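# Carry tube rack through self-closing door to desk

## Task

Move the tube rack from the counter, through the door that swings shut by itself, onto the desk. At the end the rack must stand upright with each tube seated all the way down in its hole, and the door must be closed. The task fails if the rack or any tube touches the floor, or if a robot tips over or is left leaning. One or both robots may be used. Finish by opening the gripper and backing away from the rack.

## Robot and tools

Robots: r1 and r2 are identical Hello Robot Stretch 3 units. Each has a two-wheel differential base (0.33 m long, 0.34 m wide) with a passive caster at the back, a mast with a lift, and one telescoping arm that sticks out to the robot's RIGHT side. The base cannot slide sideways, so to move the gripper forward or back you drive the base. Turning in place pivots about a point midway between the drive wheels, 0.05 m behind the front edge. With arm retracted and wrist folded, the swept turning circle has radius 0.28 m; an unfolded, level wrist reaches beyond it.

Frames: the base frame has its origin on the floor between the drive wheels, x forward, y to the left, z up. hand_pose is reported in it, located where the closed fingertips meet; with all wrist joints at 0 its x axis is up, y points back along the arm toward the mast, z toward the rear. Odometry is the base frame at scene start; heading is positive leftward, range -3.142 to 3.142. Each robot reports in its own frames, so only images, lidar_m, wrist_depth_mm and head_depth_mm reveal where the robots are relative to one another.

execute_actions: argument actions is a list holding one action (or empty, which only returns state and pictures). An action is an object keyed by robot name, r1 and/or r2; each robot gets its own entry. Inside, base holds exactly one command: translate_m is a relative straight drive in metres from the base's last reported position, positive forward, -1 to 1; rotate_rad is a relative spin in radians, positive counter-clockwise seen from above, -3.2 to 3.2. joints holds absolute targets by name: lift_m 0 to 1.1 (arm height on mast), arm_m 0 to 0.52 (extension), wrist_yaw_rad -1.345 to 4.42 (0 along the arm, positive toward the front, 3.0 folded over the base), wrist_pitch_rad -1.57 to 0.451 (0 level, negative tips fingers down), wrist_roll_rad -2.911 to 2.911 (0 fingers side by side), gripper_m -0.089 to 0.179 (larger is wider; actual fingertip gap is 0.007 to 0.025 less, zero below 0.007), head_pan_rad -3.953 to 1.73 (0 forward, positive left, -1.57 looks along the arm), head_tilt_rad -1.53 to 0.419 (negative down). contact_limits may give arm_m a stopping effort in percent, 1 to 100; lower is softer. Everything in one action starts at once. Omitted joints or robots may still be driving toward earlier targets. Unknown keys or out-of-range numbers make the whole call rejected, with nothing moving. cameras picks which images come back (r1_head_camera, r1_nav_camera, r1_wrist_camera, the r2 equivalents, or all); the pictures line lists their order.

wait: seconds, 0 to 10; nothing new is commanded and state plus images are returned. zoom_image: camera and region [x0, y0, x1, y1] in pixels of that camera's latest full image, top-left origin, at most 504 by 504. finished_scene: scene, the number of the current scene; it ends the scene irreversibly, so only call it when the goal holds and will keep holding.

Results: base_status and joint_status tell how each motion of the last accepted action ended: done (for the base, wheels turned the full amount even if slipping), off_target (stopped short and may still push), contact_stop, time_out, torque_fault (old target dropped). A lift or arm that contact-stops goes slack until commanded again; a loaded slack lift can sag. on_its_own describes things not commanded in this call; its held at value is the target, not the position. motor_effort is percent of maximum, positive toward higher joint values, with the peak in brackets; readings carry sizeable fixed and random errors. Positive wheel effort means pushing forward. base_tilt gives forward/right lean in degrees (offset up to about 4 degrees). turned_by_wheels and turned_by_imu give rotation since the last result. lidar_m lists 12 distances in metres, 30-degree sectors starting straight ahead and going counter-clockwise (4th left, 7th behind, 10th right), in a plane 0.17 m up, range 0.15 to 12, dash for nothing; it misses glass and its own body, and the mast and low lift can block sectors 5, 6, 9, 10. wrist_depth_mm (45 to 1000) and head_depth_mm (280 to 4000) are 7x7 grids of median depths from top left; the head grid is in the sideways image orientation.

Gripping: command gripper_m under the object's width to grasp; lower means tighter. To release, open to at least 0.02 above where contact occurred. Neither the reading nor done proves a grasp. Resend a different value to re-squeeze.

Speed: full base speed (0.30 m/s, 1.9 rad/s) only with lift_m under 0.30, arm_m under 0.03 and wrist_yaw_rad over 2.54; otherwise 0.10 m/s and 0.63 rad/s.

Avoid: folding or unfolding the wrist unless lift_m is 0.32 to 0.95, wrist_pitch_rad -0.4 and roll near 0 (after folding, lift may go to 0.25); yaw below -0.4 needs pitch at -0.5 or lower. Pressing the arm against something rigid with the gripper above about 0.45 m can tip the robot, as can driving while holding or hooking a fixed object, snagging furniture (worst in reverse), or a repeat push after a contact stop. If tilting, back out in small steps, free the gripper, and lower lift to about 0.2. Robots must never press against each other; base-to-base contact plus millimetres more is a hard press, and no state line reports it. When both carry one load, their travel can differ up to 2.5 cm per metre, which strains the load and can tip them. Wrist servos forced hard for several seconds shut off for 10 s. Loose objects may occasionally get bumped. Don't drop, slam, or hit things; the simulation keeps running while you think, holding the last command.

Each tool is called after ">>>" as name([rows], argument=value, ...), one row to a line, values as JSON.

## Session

>>> execute_actions(actions=[])

Scene clock: 0.00 s.
r1.base_odometry: x=+0.000 y=+0.000 heading=+0.000 (m, m, rad; r1's odometry frame)
r1.turned_by_wheels: +0.000 (rad since the last result)
r1.turned_by_imu: +0.000 (rad since the last result)
r1.base_tilt: forward=-1.4 right=-0.9 (deg)
r1.lidar_m: 1.22 0.84 0.78 0.79 0.88 0.81 0.82 1.04 2.31 1.50 1.30 1.21
r1.head_depth_mm: 1096 1099 1102 1110 1112 1118 1121 / 1146 1149 1158 1153 1166 1171 1170 / 1201 1205 1211 1211 1218 1226 1234 / 1255 1268 1274 1278 1286 1297 1296 / 1315 1330 1340 1343 1349 1352 1366 / 1178 1202 1224 1238 1261 1284 1308 / 1017 1029 1042 1060 1080 1091 1111
r1.base_status: not commanded
r1.joint_positions: lift_m=+0.516 arm_m=-0.002 wrist_yaw_rad=+2.861 wrist_pitch_rad=-0.515 wrist_roll_rad=-0.014 gripper_m=+0.037 head_pan_rad=+0.003 head_tilt_rad=+0.004
r1.joint_status: not commanded
r1.motor_effort: left_wheel=+1 right_wheel=+0 lift_m=+35 arm_m=+0 wrist_yaw_rad=+0 wrist_pitch_rad=+6 wrist_roll_rad=+0 gripper_m=-1 head_pan_rad=+1 head_tilt_rad=+1 (%)
r1.hand_pose: x=+0.0373 y=+0.0601 z=+0.5080 quat_wxyz=(+0.274, +0.697, +0.085, +0.657) (m; r1's base frame)
r1.wrist_depth_mm: - 798 784 761 734 726 695 / - 894 857 819 829 773 753 / - 992 942 913 894 863 806 / - - - 995 977 935 924 / 826 838 853 866 893 936 981 / 713 - - 737 757 779 786 / 619 618 631 634 648 681 680
r2.base_odometry: x=+0.000 y=+0.000 heading=+0.000 (m, m, rad; r2's odometry frame)
r2.turned_by_wheels: +0.000 (rad since the last result)
r2.turned_by_imu: +0.000 (rad since the last result)
r2.base_tilt: forward=-0.4 right=-0.3 (deg)
r2.lidar_m: 1.69 1.53 1.34 0.87 0.79 0.80 0.99 1.62 1.63 2.00 1.83 1.86
r2.head_depth_mm: 2020 2087 2079 2099 2086 2093 2078 / 2115 2298 2288 2313 2302 2312 2228 / 2105 2552 2574 2579 2592 2575 2243 / 2104 2618 2622 2671 1973 1924 1960 / 2112 2422 2455 2463 1919 1775 1770 / 2127 2261 2271 2320 1923 1647 1663 / 1526 2111 2130 2153 1914 1541 1545
r2.base_status: not commanded
r2.joint_positions: lift_m=+0.429 arm_m=+0.002 wrist_yaw_rad=+3.127 wrist_pitch_rad=-0.489 wrist_roll_rad=+0.000 gripper_m=+0.037 head_pan_rad=-0.018 head_tilt_rad=-0.014
r2.joint_status: not commanded
r2.motor_effort: left_wheel=-1 right_wheel=+0 lift_m=+22 arm_m=+0 wrist_yaw_rad=+0 wrist_pitch_rad=+5 wrist_roll_rad=+0 gripper_m=+0 head_pan_rad=+0 head_tilt_rad=+1 (%)
r2.hand_pose: x=-0.0182 y=+0.0677 z=+0.4263 quat_wxyz=(+0.176, +0.687, +0.166, +0.685) (m; r2's base frame)
r2.wrist_depth_mm: 601 676 871 980 - - - / 637 713 - - - - - / 670 785 - - - - - / 714 828 - 906 941 971 - / 717 751 - 781 777 806 828 / 623 634 - 655 682 668 692 / 547 561 - 572 563 580 602
pictures: r1_head_camera (sideways: a quarter turn clockwise sets it upright), r1_nav_camera (sideways: a quarter turn counterclockwise sets it upright), r1_wrist_camera, r2_head_camera (sideways: a quarter turn clockwise sets it upright), r2_nav_camera (sideways: a quarter turn counterclockwise sets it upright), r2_wrist_camera
camera_calibration (this result's frames):
r1_head_camera: T_world_to_cam=[[-0.0226045, -0.0647657, -0.997644, 1.32053], [-0.0107735, 0.997857, -0.0645355, 0.0847999], [0.999686, 0.00928931, -0.0232538, -0.0195466], [0, 0, 0, 1]] pos_world=[0.050304, 0.00108839, 1.32244]
r1_nav_camera: T_world_to_cam=[[-0.0153459, 0.0311536, 0.999397, -1.25899], [-0.0438009, -0.998576, 0.0304554, 0.0147172], [0.998922, -0.0433072, 0.0166886, -0.0627762], [0, 0, 0, 1]] pos_world=[0.0440329, 0.0511996, 1.25883]
r1_wrist_camera: T_world_to_cam=[[0.965202, -0.253058, 0.0659241, -0.0594244], [-0.108984, -0.618423, -0.778251, 0.473436], [0.237712, 0.743985, -0.624483, 0.426004], [0, 0, 0, 1]] pos_world=[0.00768744, -0.0391941, 0.638402]
r2_head_camera: T_world_to_cam=[[-0.0287504, -0.00841052, -0.999551, 1.31969], [0.022727, 0.999701, -0.00906548, 0.0102693], [0.999328, -0.0229775, -0.0285507, -0.00483278], [0, 0, 0, 1]] pos_world=[0.0425379, 0.000722043, 1.31906]
r2_nav_camera: T_world_to_cam=[[-0.00220526, 0.00974017, 0.99995, -1.26099], [0.0411417, -0.999105, 0.00982267, 0.0414784], [0.999151, 0.0411613, 0.00180255, -0.0559265], [0, 0, 0, 1]] pos_world=[0.0513918, 0.0560255, 1.26062]
r2_wrist_camera: T_world_to_cam=[[0.998122, -0.046339, 0.0400725, 0.000888289], [0.00586778, -0.57879, -0.815455, 0.429873], [0.060981, 0.814159, -0.577431, 0.353454], [0, 0, 0, 1]] pos_world=[-0.024963, -0.0389202, 0.554603]
Images, in order (width x height): r1_head_camera 896x504, r1_nav_camera 672x504, r1_wrist_camera 644x364, r2_head_camera 896x504, r2_nav_camera 672x504, r2_wrist_camera 644x364.

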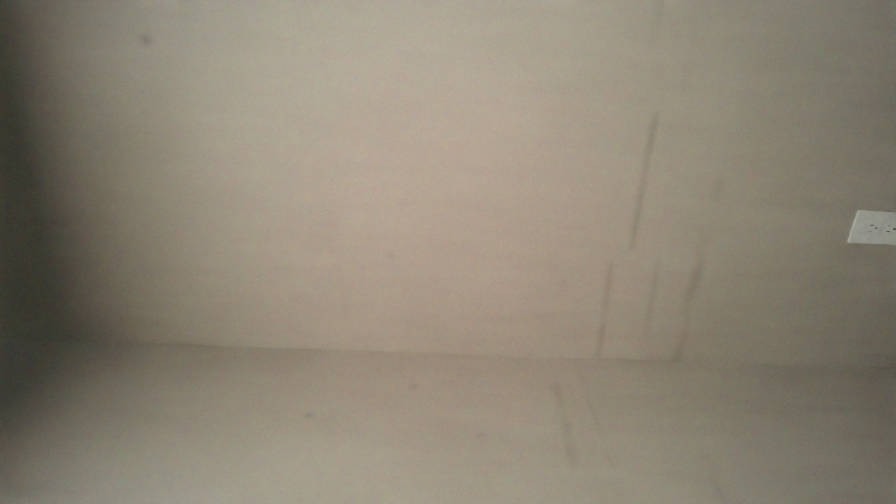

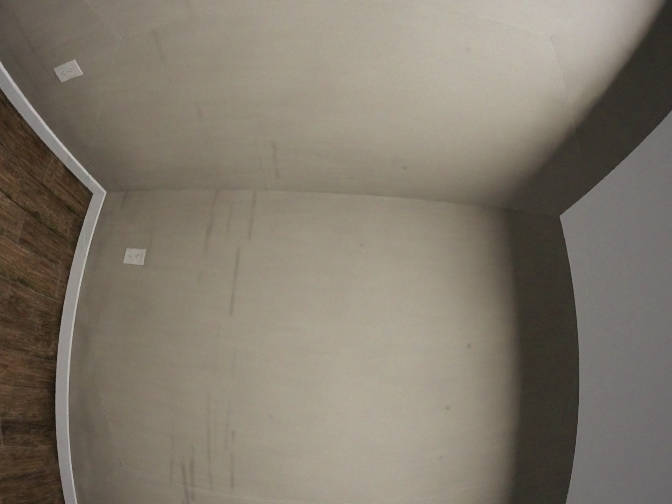

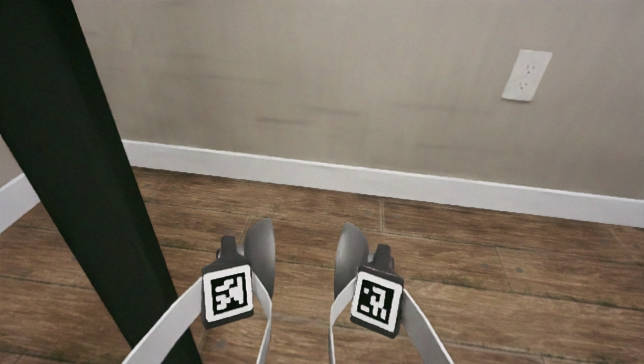

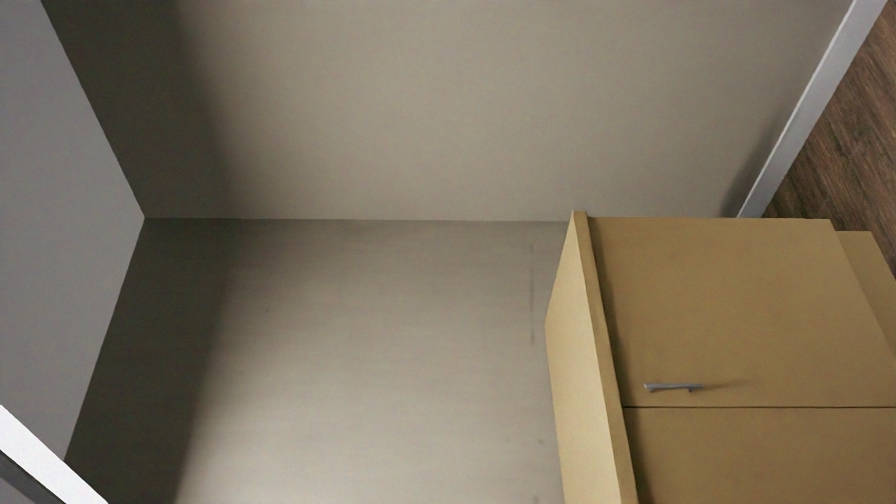

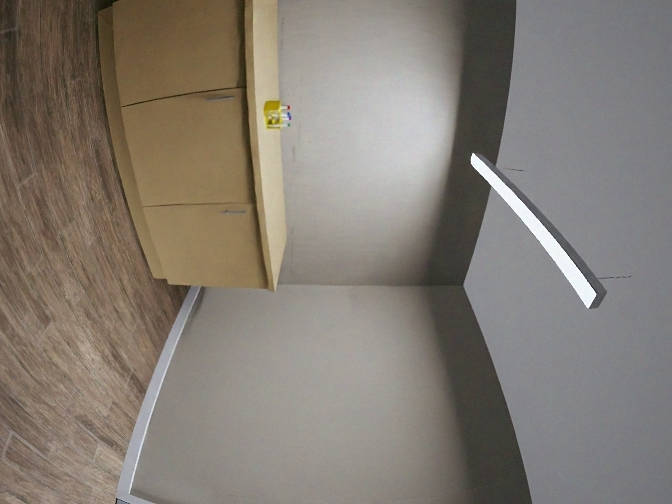

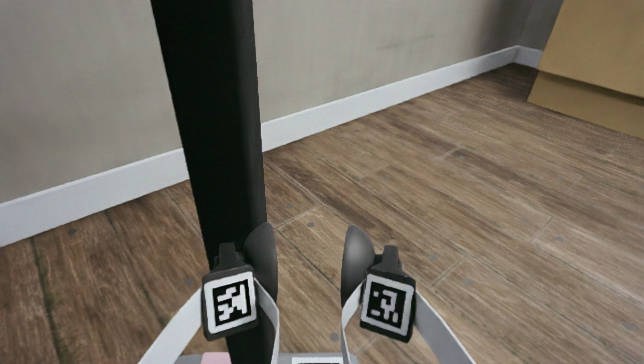

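>>> execute_actions([
  {"r1":{"base":{"rotate_rad":-1.5},"joints":{"head_pan_rad":0.0,"head_tilt_rad":-0.55,"lift_m":0.28,"wrist_pitch_rad":-0.4,"wrist_yaw_rad":3.0}},"r2":{"joints":{"head_pan_rad":-1.0,"head_tilt_rad":-0.55,"lift_m":0.28,"wrist_pitch_rad":-0.4,"wrist_yaw_rad":3.0}}},
], cameras=["r1_head_camera","r1_nav_camera","r2_head_camera","r2_nav_camera"])

>>> execute_actions([
  {"r2":{"joints":{"head_pan_rad":0.45,"head_tilt_rad":-0.4}}},
], cameras=["r2_head_camera"])

Scene clock: 9.90 s.
r1.base_odometry: x=+0.000 y=+0.000 heading=-1.500 (m, m, rad; r1's odometry frame)
r1.turned_by_wheels: -1.500 (rad since the last result)
r1.turned_by_imu: -1.499 (rad since the last result)
r1.base_tilt: forward=-1.3 right=-1.2 (deg)
r1.lidar_m: 1.50 1.27 1.21 1.17 0.82 0.78 0.80 0.86 0.81 0.83 1.10 2.62
r1.head_depth_mm: 2484 2656 2895 2380 1822 1476 1228 / 2576 1852 3037 2375 1820 1472 1226 / 2550 1622 3102 2372 1796 1460 1230 / 2123 1593 2662 2156 1798 1458 1217 / 1794 1775 2186 2230 1787 1450 1213 / 1565 1620 1847 2010 1781 1447 1211 / 1377 1486 1596 1750 1733 1441 1205
r1.base_status: done
r1.joint_positions: lift_m=+0.280 arm_m=-0.002 wrist_yaw_rad=+2.997 wrist_pitch_rad=-0.419 wrist_roll_rad=-0.014 gripper_m=+0.037 head_pan_rad=+0.003 head_tilt_rad=-0.543
r1.joint_status: all done
r1.motor_effort: left_wheel=+3(11) right_wheel=-2(6) lift_m=+24(24) arm_m=-1(0) wrist_yaw_rad=+2(2) wrist_pitch_rad=+9(11) wrist_roll_rad=+0(1) gripper_m=-1(0) head_pan_rad=-3(3) head_tilt_rad=-4(39) (%)
r1.hand_pose: x=+0.0110 y=+0.0792 z=+0.2928 quat_wxyz=(+0.196, +0.695, +0.099, +0.684) (m; r1's base frame)
r1.wrist_depth_mm: 677 - - - - - 941 / 715 - - - - - - / 738 - - - - - - / 712 - 756 779 805 850 857 / 589 584 628 621 628 661 671 / 490 492 - 530 535 534 548 / 445 - - 445 450 459 470
r2.base_odometry: x=+0.000 y=+0.000 heading=+0.000 (m, m, rad; r2's odometry frame)
r2.turned_by_wheels: +0.000 (rad since the last result)
r2.turned_by_imu: +0.000 (rad since the last result)
r2.base_tilt: forward=-0.4 right=-0.3 (deg)
r2.lidar_m: 1.69 1.53 1.33 0.87 0.79 0.80 0.99 1.62 1.63 2.00 1.83 1.85
r2.head_depth_mm: 1587 1741 1934 2144 1889 1530 1296 / 1580 1711 1926 2131 1871 1528 1297 / 1572 1715 1897 2104 1885 1534 1295 / 1554 1707 1878 2096 1889 1536 1299 / 1538 1702 1859 2081 1889 1533 1294 / 1535 1673 1849 2053 1892 1538 1297 / 1533 1669 1843 2032 1885 1529 1297
r2.base_status: not commanded
r2.joint_positions: lift_m=+0.281 arm_m=+0.002 wrist_yaw_rad=+3.002 wrist_pitch_rad=-0.418 wrist_roll_rad=+0.000 gripper_m=+0.037 head_pan_rad=-0.993 head_tilt_rad=-0.543
r2.joint_status: all done
r2.motor_effort: left_wheel=-1(1) right_wheel=-1(1) lift_m=+13(18) arm_m=+0(1) wrist_yaw_rad=-2(2) wrist_pitch_rad=+6(9) wrist_roll_rad=+0(0) gripper_m=+0(0) head_pan_rad=-2(34) head_tilt_rad=-4(40) (%)
r2.hand_pose: x=+0.0100 y=+0.0750 z=+0.2933 quat_wxyz=(+0.195, +0.700, +0.098, +0.680) (m; r2's base frame)
r2.wrist_depth_mm: 603 - 883 - - - - / 637 - 922 - - - - / 671 - 952 - - - - / 675 - 750 776 784 795 827 / 586 585 643 612 629 650 654 / 499 504 - 525 541 539 542 / 440 - - - 441 455 460
pictures: r1_head_camera (sideways: a quarter turn clockwise sets it upright), r1_nav_camera (sideways: a quarter turn counterclockwise sets it upright), r2_head_camera (sideways: a quarter turn clockwise sets it upright), r2_nav_camera (sideways: a quarter turn counterclockwise sets it upright)
camera_calibration (this result's frames):
r1_head_camera: T_world_to_cam=[[-0.538205, -0.0665405, -0.840183, 1.11801], [-0.0432779, 0.997745, -0.0512961, 0.0677197], [0.841702, 0.00875359, -0.539871, 0.65379], [0, 0, 0, 1]] pos_world=[0.0543506, 0.00110268, 1.29577]
r1_nav_camera: T_world_to_cam=[[0.506721, 0.0329503, 0.86148, -1.08194], [-0.0210591, -0.998498, 0.050578, -0.0115893], [0.861853, -0.0437709, -0.505266, 0.617409], [0, 0, 0, 1]] pos_world=[0.0158833, 0.051103, 1.24461]
r2_head_camera: T_world_to_cam=[[-0.29649, 0.438231, -0.848556, 1.1241], [0.837352, 0.546568, -0.0103037, 0.00690528], [0.459278, -0.713594, -0.529006, 0.649802], [0, 0, 0, 1]] pos_world=[0.0290616, -0.0326934, 1.29768]
r2_nav_camera: T_world_to_cam=[[0.282642, -0.415576, 0.864529, -1.08576], [-0.805575, -0.592112, -0.0212582, 0.0871032], [0.520732, -0.690435, -0.502133, 0.602885], [0, 0, 0, 1]] pos_world=[0.0631088, 0.0166099, 1.24325]
Images, in order (width x height): r1_head_camera 896x504, r1_nav_camera 672x504, r2_head_camera 896x504, r2_nav_camera 672x504.

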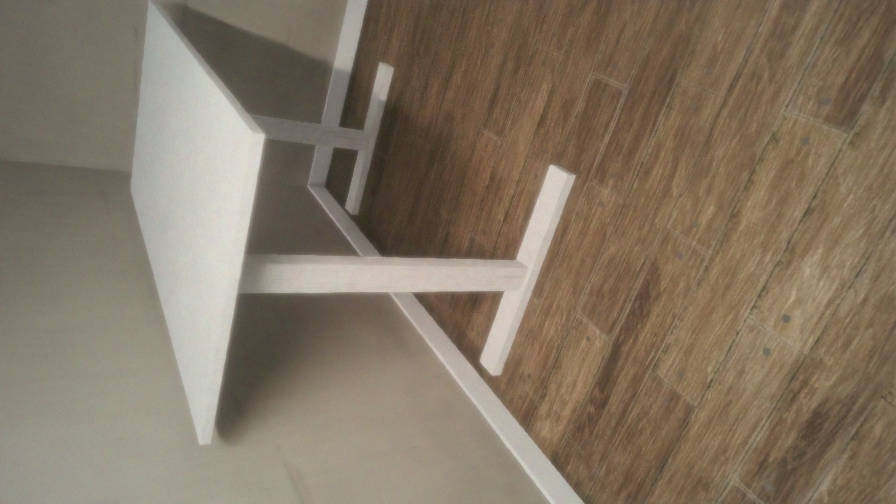

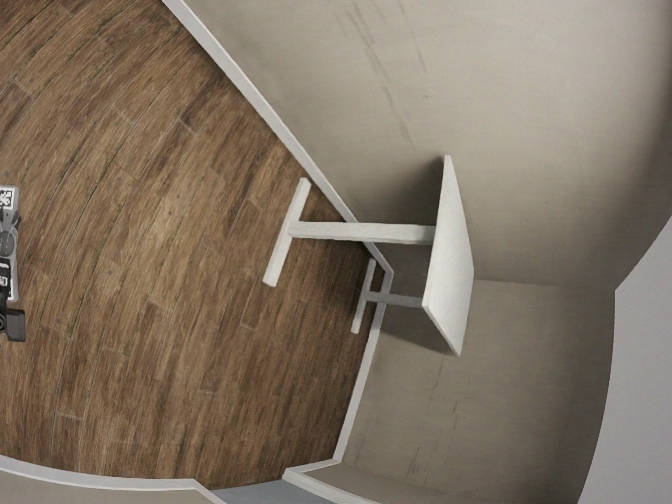

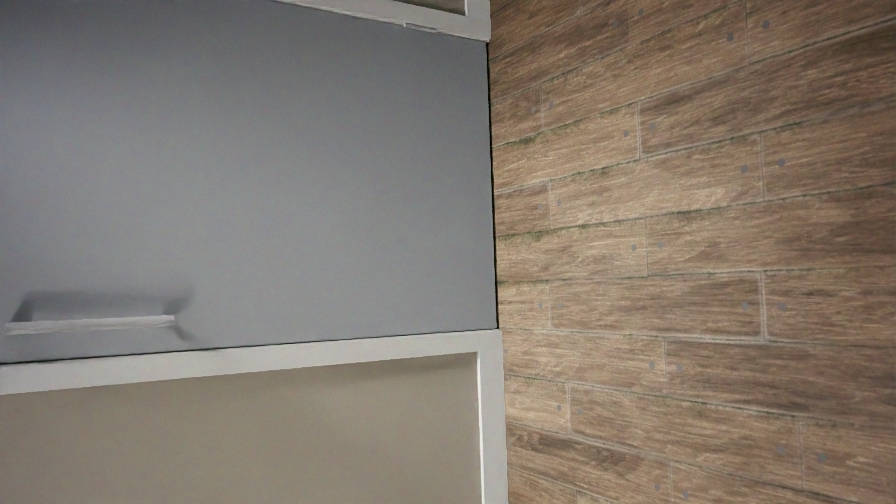

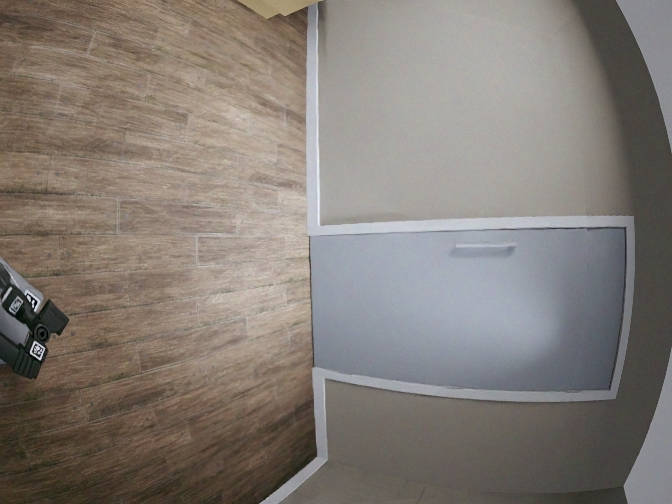

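Scene clock: 11.13 s.
r1.base_odometry: x=+0.000 y=+0.000 heading=-1.500 (m, m, rad; r1's odometry frame)
r1.turned_by_wheels: +0.000 (rad since the last result)
r1.turned_by_imu: +0.000 (rad since the last result)
r1.base_tilt: forward=-1.4 right=-1.2 (deg)
r1.lidar_m: 1.50 1.27 1.20 1.17 0.82 0.78 0.80 0.86 0.81 0.83 1.10 2.63
r1.head_depth_mm: 2479 2664 2892 2375 1829 1464 1229 / 2588 1841 3004 2366 1817 1464 1228 / 2565 1613 3125 2351 1801 1460 1228 / 2123 1599 2647 2142 1800 1450 1213 / 1803 1780 2170 2240 1798 1450 1217 / 1563 1630 1847 2025 1780 1444 1214 / 1380 1471 1601 1726 1745 1435 1207
r1.base_status: not commanded
r1.joint_positions: lift_m=+0.280 arm_m=-0.002 wrist_yaw_rad=+2.997 wrist_pitch_rad=-0.419 wrist_roll_rad=-0.014 gripper_m=+0.037 head_pan_rad=+0.003 head_tilt_rad=-0.543
r1.joint_status: not commanded
r1.motor_effort: left_wheel=+3(3) right_wheel=-2(2) lift_m=+23(22) arm_m=-1(0) wrist_yaw_rad=+2(2) wrist_pitch_rad=+9(9) wrist_roll_rad=+0(0) gripper_m=+0(1) head_pan_rad=-2(2) head_tilt_rad=-4(4) (%)
r1.hand_pose: x=+0.0110 y=+0.0792 z=+0.2928 quat_wxyz=(+0.196, +0.695, +0.099, +0.684) (m; r1's base frame)
r1.wrist_depth_mm: 684 - - - - - 953 / 711 - - - - - - / 734 - - - - - - / 705 - 779 779 817 837 848 / 586 580 646 631 646 656 680 / 485 497 - 540 529 544 550 / 445 - - 451 453 463 466
r2.base_odometry: x=+0.000 y=+0.000 heading=+0.000 (m, m, rad; r2's odometry frame)
r2.turned_by_wheels: +0.000 (rad since the last result)
r2.turned_by_imu: +0.000 (rad since the last result)
r2.base_tilt: forward=-0.4 right=-0.2 (deg)
r2.lidar_m: 1.69 1.54 1.34 0.87 0.79 0.80 0.99 1.62 1.63 1.99 1.84 1.86
r2.head_depth_mm: 1985 2136 1693 1794 1958 1743 1423 / 1945 2095 1651 1740 1883 1738 1423 / 1900 2037 1611 1693 1850 1742 1424 / 1875 2032 1610 1653 1796 1745 1415 / 1847 1964 1599 1614 1748 1737 1420 / 1805 1924 1602 1569 1708 1733 1418 / 1770 1889 1599 1541 1667 1726 1415
r2.base_status: not commanded
r2.joint_positions: lift_m=+0.281 arm_m=+0.002 wrist_yaw_rad=+3.002 wrist_pitch_rad=-0.418 wrist_roll_rad=+0.000 gripper_m=+0.037 head_pan_rad=+0.443 head_tilt_rad=-0.409
r2.joint_status: all done
r2.motor_effort: left_wheel=+0(0) right_wheel=+0(0) lift_m=+12(13) arm_m=-1(1) wrist_yaw_rad=-2(2) wrist_pitch_rad=+6(6) wrist_roll_rad=+0(0) gripper_m=+0(0) head_pan_rad=+2(35) head_tilt_rad=+4(20) (%)
r2.hand_pose: x=+0.0100 y=+0.0750 z=+0.2933 quat_wxyz=(+0.195, +0.700, +0.098, +0.680) (m; r2's base frame)
r2.wrist_depth_mm: 607 - 861 - - - - / 629 - 918 - - - - / 668 - 917 - - - - / 684 - 731 792 782 806 819 / 599 601 638 629 635 651 646 / 495 499 - 520 526 535 540 / 443 - - - 444 457 462
pictures: r2_head_camera (sideways: a quarter turn clockwise sets it upright)
camera_calibration (this result's frames):
r2_head_camera: T_world_to_cam=[[-0.367372, -0.184068, -0.911678, 1.20686], [-0.427473, 0.90397, -0.0102561, 0.0145606], [0.826017, 0.38595, -0.410777, 0.493727], [0, 0, 0, 1]] pos_world=[0.0417641, 0.0184282, 1.30323]
Images, in order (width x height): r2_head_camera 896x504.

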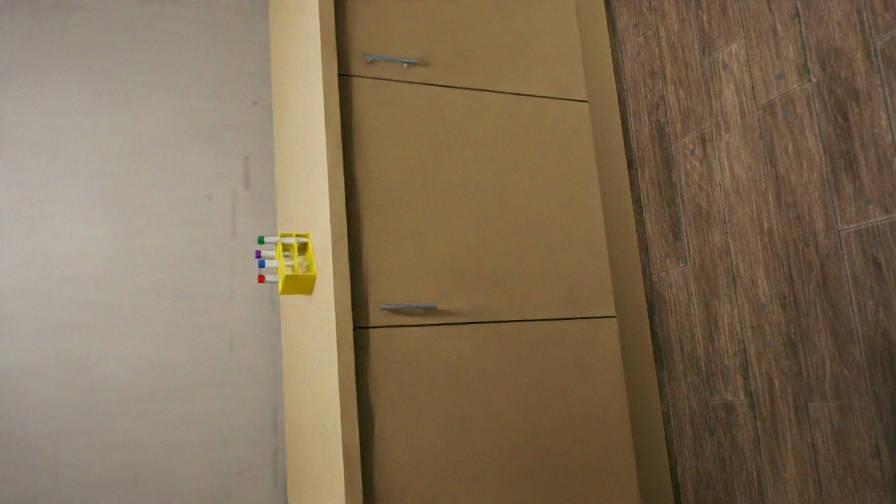

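>>> execute_actions([
  {"r1":{"base":{"rotate_rad":-0.686}},"r2":{"base":{"rotate_rad":0.16}}},
], cameras=[])

>>> execute_actions([
  {"r1":{"base":{"translate_m":1.0}},"r2":{"base":{"translate_m":1.0}}},
], cameras=[])

>>> execute_actions([
  {"r1":{"base":{"translate_m":0.7}},"r2":{"base":{"translate_m":0.2},"joints":{"head_pan_rad":0.8,"head_tilt_rad":-0.55}}},
], cameras=["r2_head_camera"])

>>> execute_actions([
  {"r1":{"base":{"rotate_rad":-1.34},"joints":{"head_tilt_rad":-0.9}},"r2":{"base":{"rotate_rad":2.41},"joints":{"head_pan_rad":-1.6,"head_tilt_rad":-0.55,"lift_m":0.95}}},
], cameras=["r1_head_camera","r1_nav_camera","r2_head_camera"])

Scene clock: 68.53 s.
r1.base_odometry: x=+0.000 y=+0.000 heading=-2.186 (m, m, rad; r1's odometry frame)
r1.turned_by_wheels: -0.686 (rad since the last result)
r1.turned_by_imu: -0.685 (rad since the last result)
r1.base_tilt: forward=-1.3 right=-1.2 (deg)
r1.lidar_m: 1.93 1.50 1.36 1.21 1.21 0.88 0.78 0.78 0.92 0.81 0.81 0.96
r1.head_depth_mm: 1599 1644 1688 1607 1625 1461 1224 / 1905 2051 2156 2172 1792 1469 1223 / 2398 2557 2714 2352 1808 1462 1230 / 2581 2880 3076 2351 1794 1448 1224 / 2515 2824 3002 2325 1790 1441 1219 / 2481 2729 2977 2313 1783 1448 1214 / 2436 2686 2938 2317 1768 1432 1210
r1.base_status: done
r1.joint_positions: lift_m=+0.280 arm_m=-0.002 wrist_yaw_rad=+2.997 wrist_pitch_rad=-0.419 wrist_roll_rad=-0.014 gripper_m=+0.037 head_pan_rad=+0.003 head_tilt_rad=-0.544
r1.joint_status: not commanded
r1.motor_effort: left_wheel=+2(10) right_wheel=-2(8) lift_m=+22(24) arm_m=-1(1) wrist_yaw_rad=+2(2) wrist_pitch_rad=+9(9) wrist_roll_rad=+0(1) gripper_m=+1(0) head_pan_rad=-3(2) head_tilt_rad=-4(3) (%)
r1.hand_pose: x=+0.0110 y=+0.0792 z=+0.2928 quat_wxyz=(+0.196, +0.695, +0.099, +0.684) (m; r1's base frame)
r1.wrist_depth_mm: 954 - - - - - - / 985 - - - - - - / 913 - - - - - - / 718 - 771 796 810 851 857 / 578 578 628 620 646 653 672 / 485 495 - 540 538 540 557 / 438 - - 446 454 462 466
r2.base_odometry: x=+0.000 y=+0.000 heading=+0.160 (m, m, rad; r2's odometry frame)
r2.turned_by_wheels: +0.160 (rad since the last result)
r2.turned_by_imu: +0.163 (rad since the last result)
r2.base_tilt: forward=-0.4 right=-0.3 (deg)
r2.lidar_m: 1.59 1.53 1.11 0.82 0.80 0.83 1.14 1.61 1.69 1.91 1.83 1.92
r2.head_depth_mm: 1852 1992 1612 1643 1790 1735 1421 / 1847 1975 1619 1631 1783 1731 1423 / 1832 1976 1609 1616 1775 1731 1420 / 1815 1970 1600 1609 1748 1737 1421 / 1827 1952 1610 1606 1752 1738 1418 / 1812 1942 1605 1600 1730 1742 1414 / 1818 1939 1778 1613 1984 1732 1416
r2.base_status: done
r2.joint_positions: lift_m=+0.281 arm_m=+0.002 wrist_yaw_rad=+3.002 wrist_pitch_rad=-0.418 wrist_roll_rad=+0.000 gripper_m=+0.037 head_pan_rad=+0.443 head_tilt_rad=-0.408
r2.joint_status: not commanded
r2.motor_effort: left_wheel=-3(8) right_wheel=+2(7) lift_m=+13(13) arm_m=+0(1) wrist_yaw_rad=+0(2) wrist_pitch_rad=+6(6) wrist_roll_rad=+0(0) gripper_m=+0(0) head_pan_rad=+2(2) head_tilt_rad=+5(5) (%)
r2.hand_pose: x=+0.0101 y=+0.0750 z=+0.2933 quat_wxyz=(+0.195, +0.700, +0.098, +0.680) (m; r2's base frame)
r2.wrist_depth_mm: 590 - 810 974 - - - / 626 - 851 - - - - / 670 - 878 - - - - / 682 - 773 762 796 809 821 / 598 600 628 612 642 658 658 / 486 503 - 519 548 533 544 / 443 - - - 441 463 468
pictures: none
No camera images: the call's "cameras" was empty. Leave "cameras" out to get every camera's image.

Scene clock: 73.57 s.
r1.base_odometry: x=-0.577 y=-0.817 heading=-2.186 (m, m, rad; r1's odometry frame)
r1.turned_by_wheels: +0.000 (rad since the last result)
r1.turned_by_imu: +0.006 (rad since the last result)
r1.base_tilt: forward=-1.2 right=-1.1 (deg)
r1.lidar_m: 1.32 1.85 1.60 1.00 1.42 1.69 1.75 1.11 0.68 0.60 0.60 0.81
r1.head_depth_mm: 1080 1174 1253 1343 1388 1390 1236 / 1352 1399 1466 1527 1662 1467 1224 / 1709 1847 2016 2063 1790 1458 1220 / 1715 1896 2123 2291 1800 1454 1222 / 1673 1856 2063 2227 1789 1445 1220 / 1644 1828 2044 2195 1765 1442 1214 / 1611 1769 1986 2155 1769 1435 1215
r1.base_status: done
r1.joint_positions: lift_m=+0.280 arm_m=-0.002 wrist_yaw_rad=+2.998 wrist_pitch_rad=-0.419 wrist_roll_rad=-0.014 gripper_m=+0.037 head_pan_rad=+0.003 head_tilt_rad=-0.544
r1.joint_status: not commanded
r1.motor_effort: left_wheel=+2(12) right_wheel=-2(3) lift_m=+23(23) arm_m=-1(1) wrist_yaw_rad=+2(2) wrist_pitch_rad=+9(9) wrist_roll_rad=+0(0) gripper_m=+0(0) head_pan_rad=-2(2) head_tilt_rad=-3(4) (%)
r1.hand_pose: x=+0.0109 y=+0.0792 z=+0.2928 quat_wxyz=(+0.196, +0.695, +0.099, +0.684) (m; r1's base frame)
r1.wrist_depth_mm: - - - - - - - / - - - - - - - / 932 - - - - - - / 734 - 765 765 811 819 869 / 586 577 631 622 653 665 684 / 484 494 - 540 539 536 545 / 445 - - 448 453 462 475
r2.base_odometry: x=+0.987 y=+0.159 heading=+0.160 (m, m, rad; r2's odometry frame)
r2.turned_by_wheels: +0.000 (rad since the last result)
r2.turned_by_imu: +0.008 (rad since the last result)
r2.base_tilt: forward=-0.4 right=-0.2 (deg)
r2.lidar_m: 0.69 0.67 0.69 0.95 1.29 1.34 1.85 2.49 1.89 1.40 1.35 0.94
r2.head_depth_mm: 1087 1161 1248 960 756 819 913 / 1083 1159 1250 958 751 817 905 / 1083 1158 1245 958 745 811 897 / 1076 1150 1238 959 744 805 894 / 1076 1150 1235 955 743 802 889 / 1069 1146 1229 846 742 794 884 / 1067 1142 1230 860 740 791 876
r2.base_status: done
r2.joint_positions: lift_m=+0.281 arm_m=+0.002 wrist_yaw_rad=+3.001 wrist_pitch_rad=-0.417 wrist_roll_rad=+0.000 gripper_m=+0.037 head_pan_rad=+0.443 head_tilt_rad=-0.408
r2.joint_status: not commanded
r2.motor_effort: left_wheel=-3(7) right_wheel=+2(7) lift_m=+13(13) arm_m=-1(1) wrist_yaw_rad=-2(1) wrist_pitch_rad=+6(6) wrist_roll_rad=-1(0) gripper_m=+1(0) head_pan_rad=+2(2) head_tilt_rad=+4(4) (%)
r2.hand_pose: x=+0.0102 y=+0.0751 z=+0.2934 quat_wxyz=(+0.195, +0.700, +0.098, +0.680) (m; r2's base frame)
r2.wrist_depth_mm: 940 - - 999 751 611 518 / - - - - 795 646 538 / 938 - - - 918 706 557 / 735 - 761 770 783 733 619 / 592 594 637 629 621 658 628 / 500 508 - 521 532 540 547 / 444 - - - 441 457 467
pictures: none
No camera images: the call's "cameras" was empty. Leave "cameras" out to get every camera's image.

Scene clock: 77.63 s.
r1.base_odometry: x=-0.980 y=-1.389 heading=-2.186 (m, m, rad; r1's odometry frame)
r1.turned_by_wheels: +0.000 (rad since the last result)
r1.turned_by_imu: +0.004 (rad since the last result)
r1.base_tilt: forward=-1.4 right=-1.0 (deg)
r1.lidar_m: 1.01 1.32 1.43 1.56 1.57 1.87 2.44 0.83 0.60 0.53 0.54 0.64
r1.head_depth_mm: 820 844 864 894 925 932 1054 / 1034 1073 1116 1159 1205 1253 1194 / 1119 1244 1371 1528 1676 1453 1223 / 1106 1218 1365 1552 1722 1459 1217 / 1083 1199 1345 1520 1677 1444 1219 / 1065 1173 1312 1483 1678 1439 1214 / 1050 1150 1285 1449 1639 1436 1210
r1.base_status: done
r1.joint_positions: lift_m=+0.280 arm_m=-0.002 wrist_yaw_rad=+2.998 wrist_pitch_rad=-0.419 wrist_roll_rad=-0.014 gripper_m=+0.037 head_pan_rad=+0.003 head_tilt_rad=-0.544
r1.joint_status: not commanded
r1.motor_effort: left_wheel=+2(11) right_wheel=-1(3) lift_m=+23(23) arm_m=+0(1) wrist_yaw_rad=+1(2) wrist_pitch_rad=+9(9) wrist_roll_rad=+1(0) gripper_m=-1(0) head_pan_rad=-3(3) head_tilt_rad=-4(4) (%)
r1.hand_pose: x=+0.0109 y=+0.0792 z=+0.2928 quat_wxyz=(+0.196, +0.695, +0.099, +0.685) (m; r1's base frame)
r1.wrist_depth_mm: - - - - - - - / - - - - - - - / 898 - - - - - - / 714 - 758 791 791 847 846 / 585 575 639 626 638 652 667 / 495 498 - 529 538 547 560 / 443 - - 443 454 460 469
r2.base_odometry: x=+1.185 y=+0.191 heading=+0.160 (m, m, rad; r2's odometry frame)
r2.turned_by_wheels: +0.000 (rad since the last result)
r2.turned_by_imu: +0.002 (rad since the last result)
r2.base_tilt: forward=-0.4 right=-0.2 (deg)
r2.lidar_m: 0.51 0.49 0.51 0.70 1.39 1.44 2.00 2.67 1.75 1.30 1.25 0.70
r2.head_depth_mm: 897 966 1019 732 566 617 707 / 921 999 1032 730 585 645 745 / 948 1030 1034 732 584 674 786 / 975 1066 1032 718 604 707 832 / 1004 1102 1030 726 627 745 885 / 1035 1135 1030 731 674 785 941 / 1070 1184 1030 729 709 833 1008
r2.base_status: done
r2.joint_positions: lift_m=+0.281 arm_m=+0.002 wrist_yaw_rad=+3.001 wrist_pitch_rad=-0.417 wrist_roll_rad=+0.000 gripper_m=+0.037 head_pan_rad=+0.793 head_tilt_rad=-0.544
r2.joint_status: all done
r2.motor_effort: left_wheel=-4(7) right_wheel=+2(7) lift_m=+13(13) arm_m=+0(0) wrist_yaw_rad=-1(1) wrist_pitch_rad=+6(6) wrist_roll_rad=+0(0) gripper_m=+0(0) head_pan_rad=+2(21) head_tilt_rad=-3(23) (%)
r2.hand_pose: x=+0.0102 y=+0.0751 z=+0.2934 quat_wxyz=(+0.195, +0.700, +0.098, +0.680) (m; r2's base frame)
r2.wrist_depth_mm: - - - 726 564 462 387 / - - - 785 604 483 401 / 946 - - 908 656 509 418 / 720 - 754 778 725 579 434 / 600 605 628 619 629 599 504 / 496 506 - 517 538 539 511 / 440 - - - 434 455 461
pictures: r2_head_camera (sideways: a quarter turn clockwise sets it upright)
camera_calibration (this result's frames):
r2_head_camera: T_world_to_cam=[[-0.365366, -0.383592, -0.848154, 1.12399], [-0.712585, 0.70151, -0.0103034, 0.0163596], [0.59894, 0.600617, -0.52965, 0.649789], [0, 0, 0, 1]] pos_world=[0.0331418, 0.0294038, 1.29765]
Images, in order (width x height): r2_head_camera 896x504.

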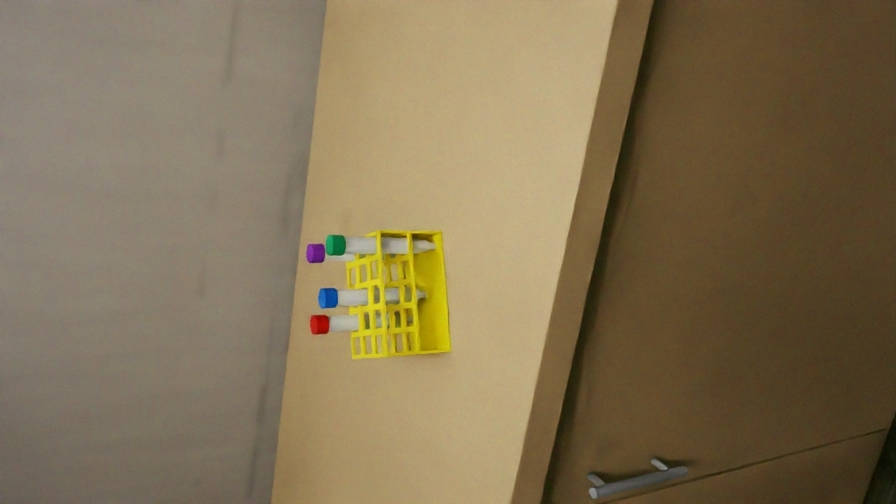

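Scene clock: 84.57 s.
r1.base_odometry: x=-0.981 y=-1.389 heading=+2.758 (m, m, rad; r1's odometry frame)
r1.turned_by_wheels: -1.340 (rad since the last result)
r1.turned_by_imu: -1.337 (rad since the last result)
r1.base_tilt: forward=-1.2 right=-1.1 (deg)
r1.lidar_m: 0.53 0.56 0.67 1.31 1.37 1.43 1.14 1.13 2.26 1.65 0.61 0.55
r1.head_depth_mm: 441 518 627 796 1084 1208 1101 / 444 521 632 800 1095 1228 1100 / 447 525 638 812 1112 1227 1098 / 450 530 644 820 1130 1226 1101 / 453 534 649 830 1154 1222 1092 / 456 537 655 841 1163 1217 1092 / 458 541 660 852 1183 1220 1095
r1.base_status: done
r1.joint_positions: lift_m=+0.280 arm_m=-0.002 wrist_yaw_rad=+2.998 wrist_pitch_rad=-0.419 wrist_roll_rad=-0.014 gripper_m=+0.037 head_pan_rad=+0.003 head_tilt_rad=-0.889
r1.joint_status: all done
r1.motor_effort: left_wheel=+3(12) right_wheel=-2(7) lift_m=+23(23) arm_m=+0(1) wrist_yaw_rad=+2(1) wrist_pitch_rad=+9(9) wrist_roll_rad=+1(0) gripper_m=-1(0) head_pan_rad=-3(3) head_tilt_rad=-6(33) (%)
r1.hand_pose: x=+0.0109 y=+0.0792 z=+0.2928 quat_wxyz=(+0.196, +0.695, +0.099, +0.685) (m; r1's base frame)
r1.wrist_depth_mm: - - - - - 635 525 / - - - - - 629 545 / 931 - - - 962 660 541 / 724 - 754 781 793 696 538 / 576 586 640 621 650 644 550 / 491 495 - 541 540 541 533 / 443 - - 444 448 462 469
r2.base_odometry: x=+1.185 y=+0.191 heading=+2.569 (m, m, rad; r2's odometry frame)
r2.turned_by_wheels: +2.410 (rad since the last result)
r2.turned_by_imu: +2.451 (rad since the last result)
r2.base_tilt: forward=-0.5 right=-0.3 (deg)
r2.lidar_m: 1.38 1.67 2.67 2.23 1.40 1.25 0.90 0.55 0.49 0.49 0.59 1.11
r2.head_depth_mm: 902 978 1026 731 585 - - / 928 1010 1036 731 584 626 - / 960 1047 1036 731 605 660 - / 989 1076 1031 718 627 700 - / 1024 1121 1034 718 665 729 - / 1067 1164 1034 730 699 806 953 / 1101 1214 1036 731 729 869 1057
r2.base_status: done
r2.joint_positions: lift_m=+0.949 arm_m=+0.002 wrist_yaw_rad=+3.001 wrist_pitch_rad=-0.417 wrist_roll_rad=+0.000 gripper_m=+0.037 head_pan_rad=-1.593 head_tilt_rad=-0.544
r2.joint_status: all done
r2.motor_effort: left_wheel=-4(10) right_wheel=+2(6) lift_m=+30(33) arm_m=+0(1) wrist_yaw_rad=+0(1) wrist_pitch_rad=+6(6) wrist_roll_rad=-1(1) gripper_m=+0(1) head_pan_rad=-3(34) head_tilt_rad=-4(3) (%)
r2.hand_pose: x=+0.0102 y=+0.0751 z=+0.9623 quat_wxyz=(+0.195, +0.700, +0.098, +0.680) (m; r2's base frame)
r2.wrist_depth_mm: - - - - - - - / - - - - - - - / - - - - - - - / - - - - - - - / - - - - - - - / - - - - - - - / - - - - - - -
pictures: r1_head_camera (sideways: a quarter turn clockwise sets it upright), r1_nav_camera (sideways: a quarter turn counterclockwise sets it upright), r2_head_camera (sideways: a quarter turn clockwise sets it upright)
camera_calibration (this result's frames):
r1_head_camera: T_world_to_cam=[[-0.791106, -0.0674152, -0.607952, 0.816881], [-0.0583112, 0.997693, -0.0347549, 0.0462572], [0.608893, 0.00795557, -0.793212, 0.98473], [0, 0, 0, 1]] pos_world=[0.049342, 0.00108567, 1.27933]
r1_nav_camera: T_world_to_cam=[[0.768712, 0.0338562, 0.638699, -0.793163], [-0.00246077, -0.998434, 0.0558867, -0.01859], [0.639591, -0.0445324, -0.767424, 0.959777], [0, 0, 0, 1]] pos_world=[-0.00419646, 0.0510338, 1.24419]
r2_head_camera: T_world_to_cam=[[0.00281687, 0.529981, -0.848005, 1.12155], [0.999709, -0.0217995, -0.0103033, 0.00591441], [-0.0239467, -0.847729, -0.529889, 0.653899], [0, 0, 0, 1]] pos_world=[0.00658674, -0.0399438, 1.29764]
Images, in order (width x height): r1_head_camera 896x504, r1_nav_camera 672x504, r2_head_camera 896x504.

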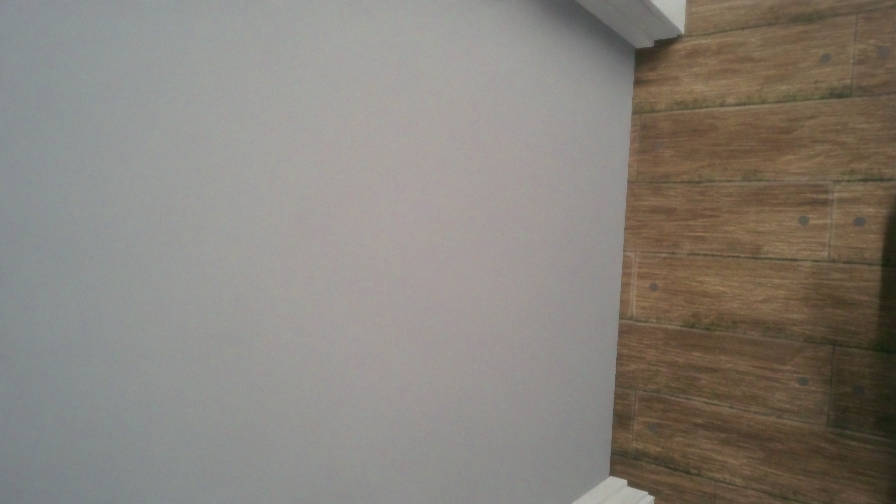

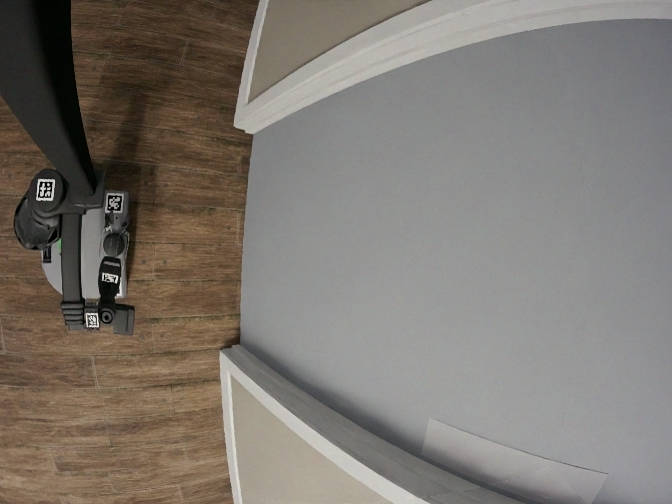

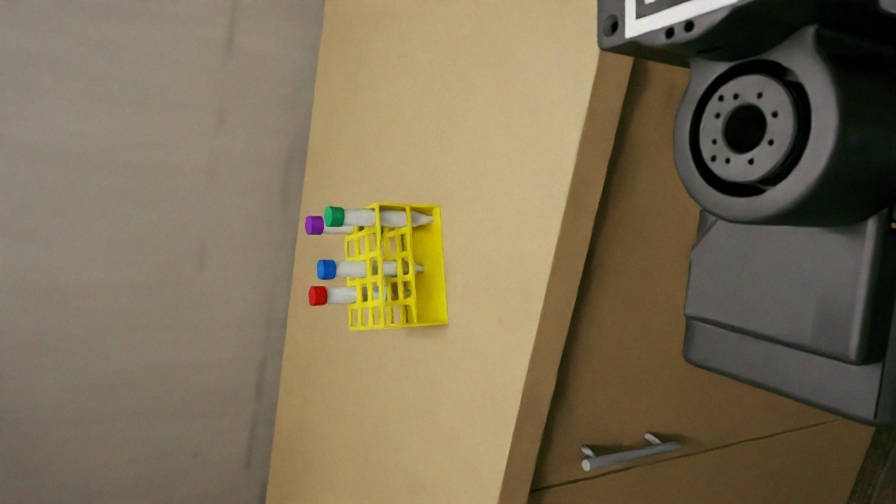

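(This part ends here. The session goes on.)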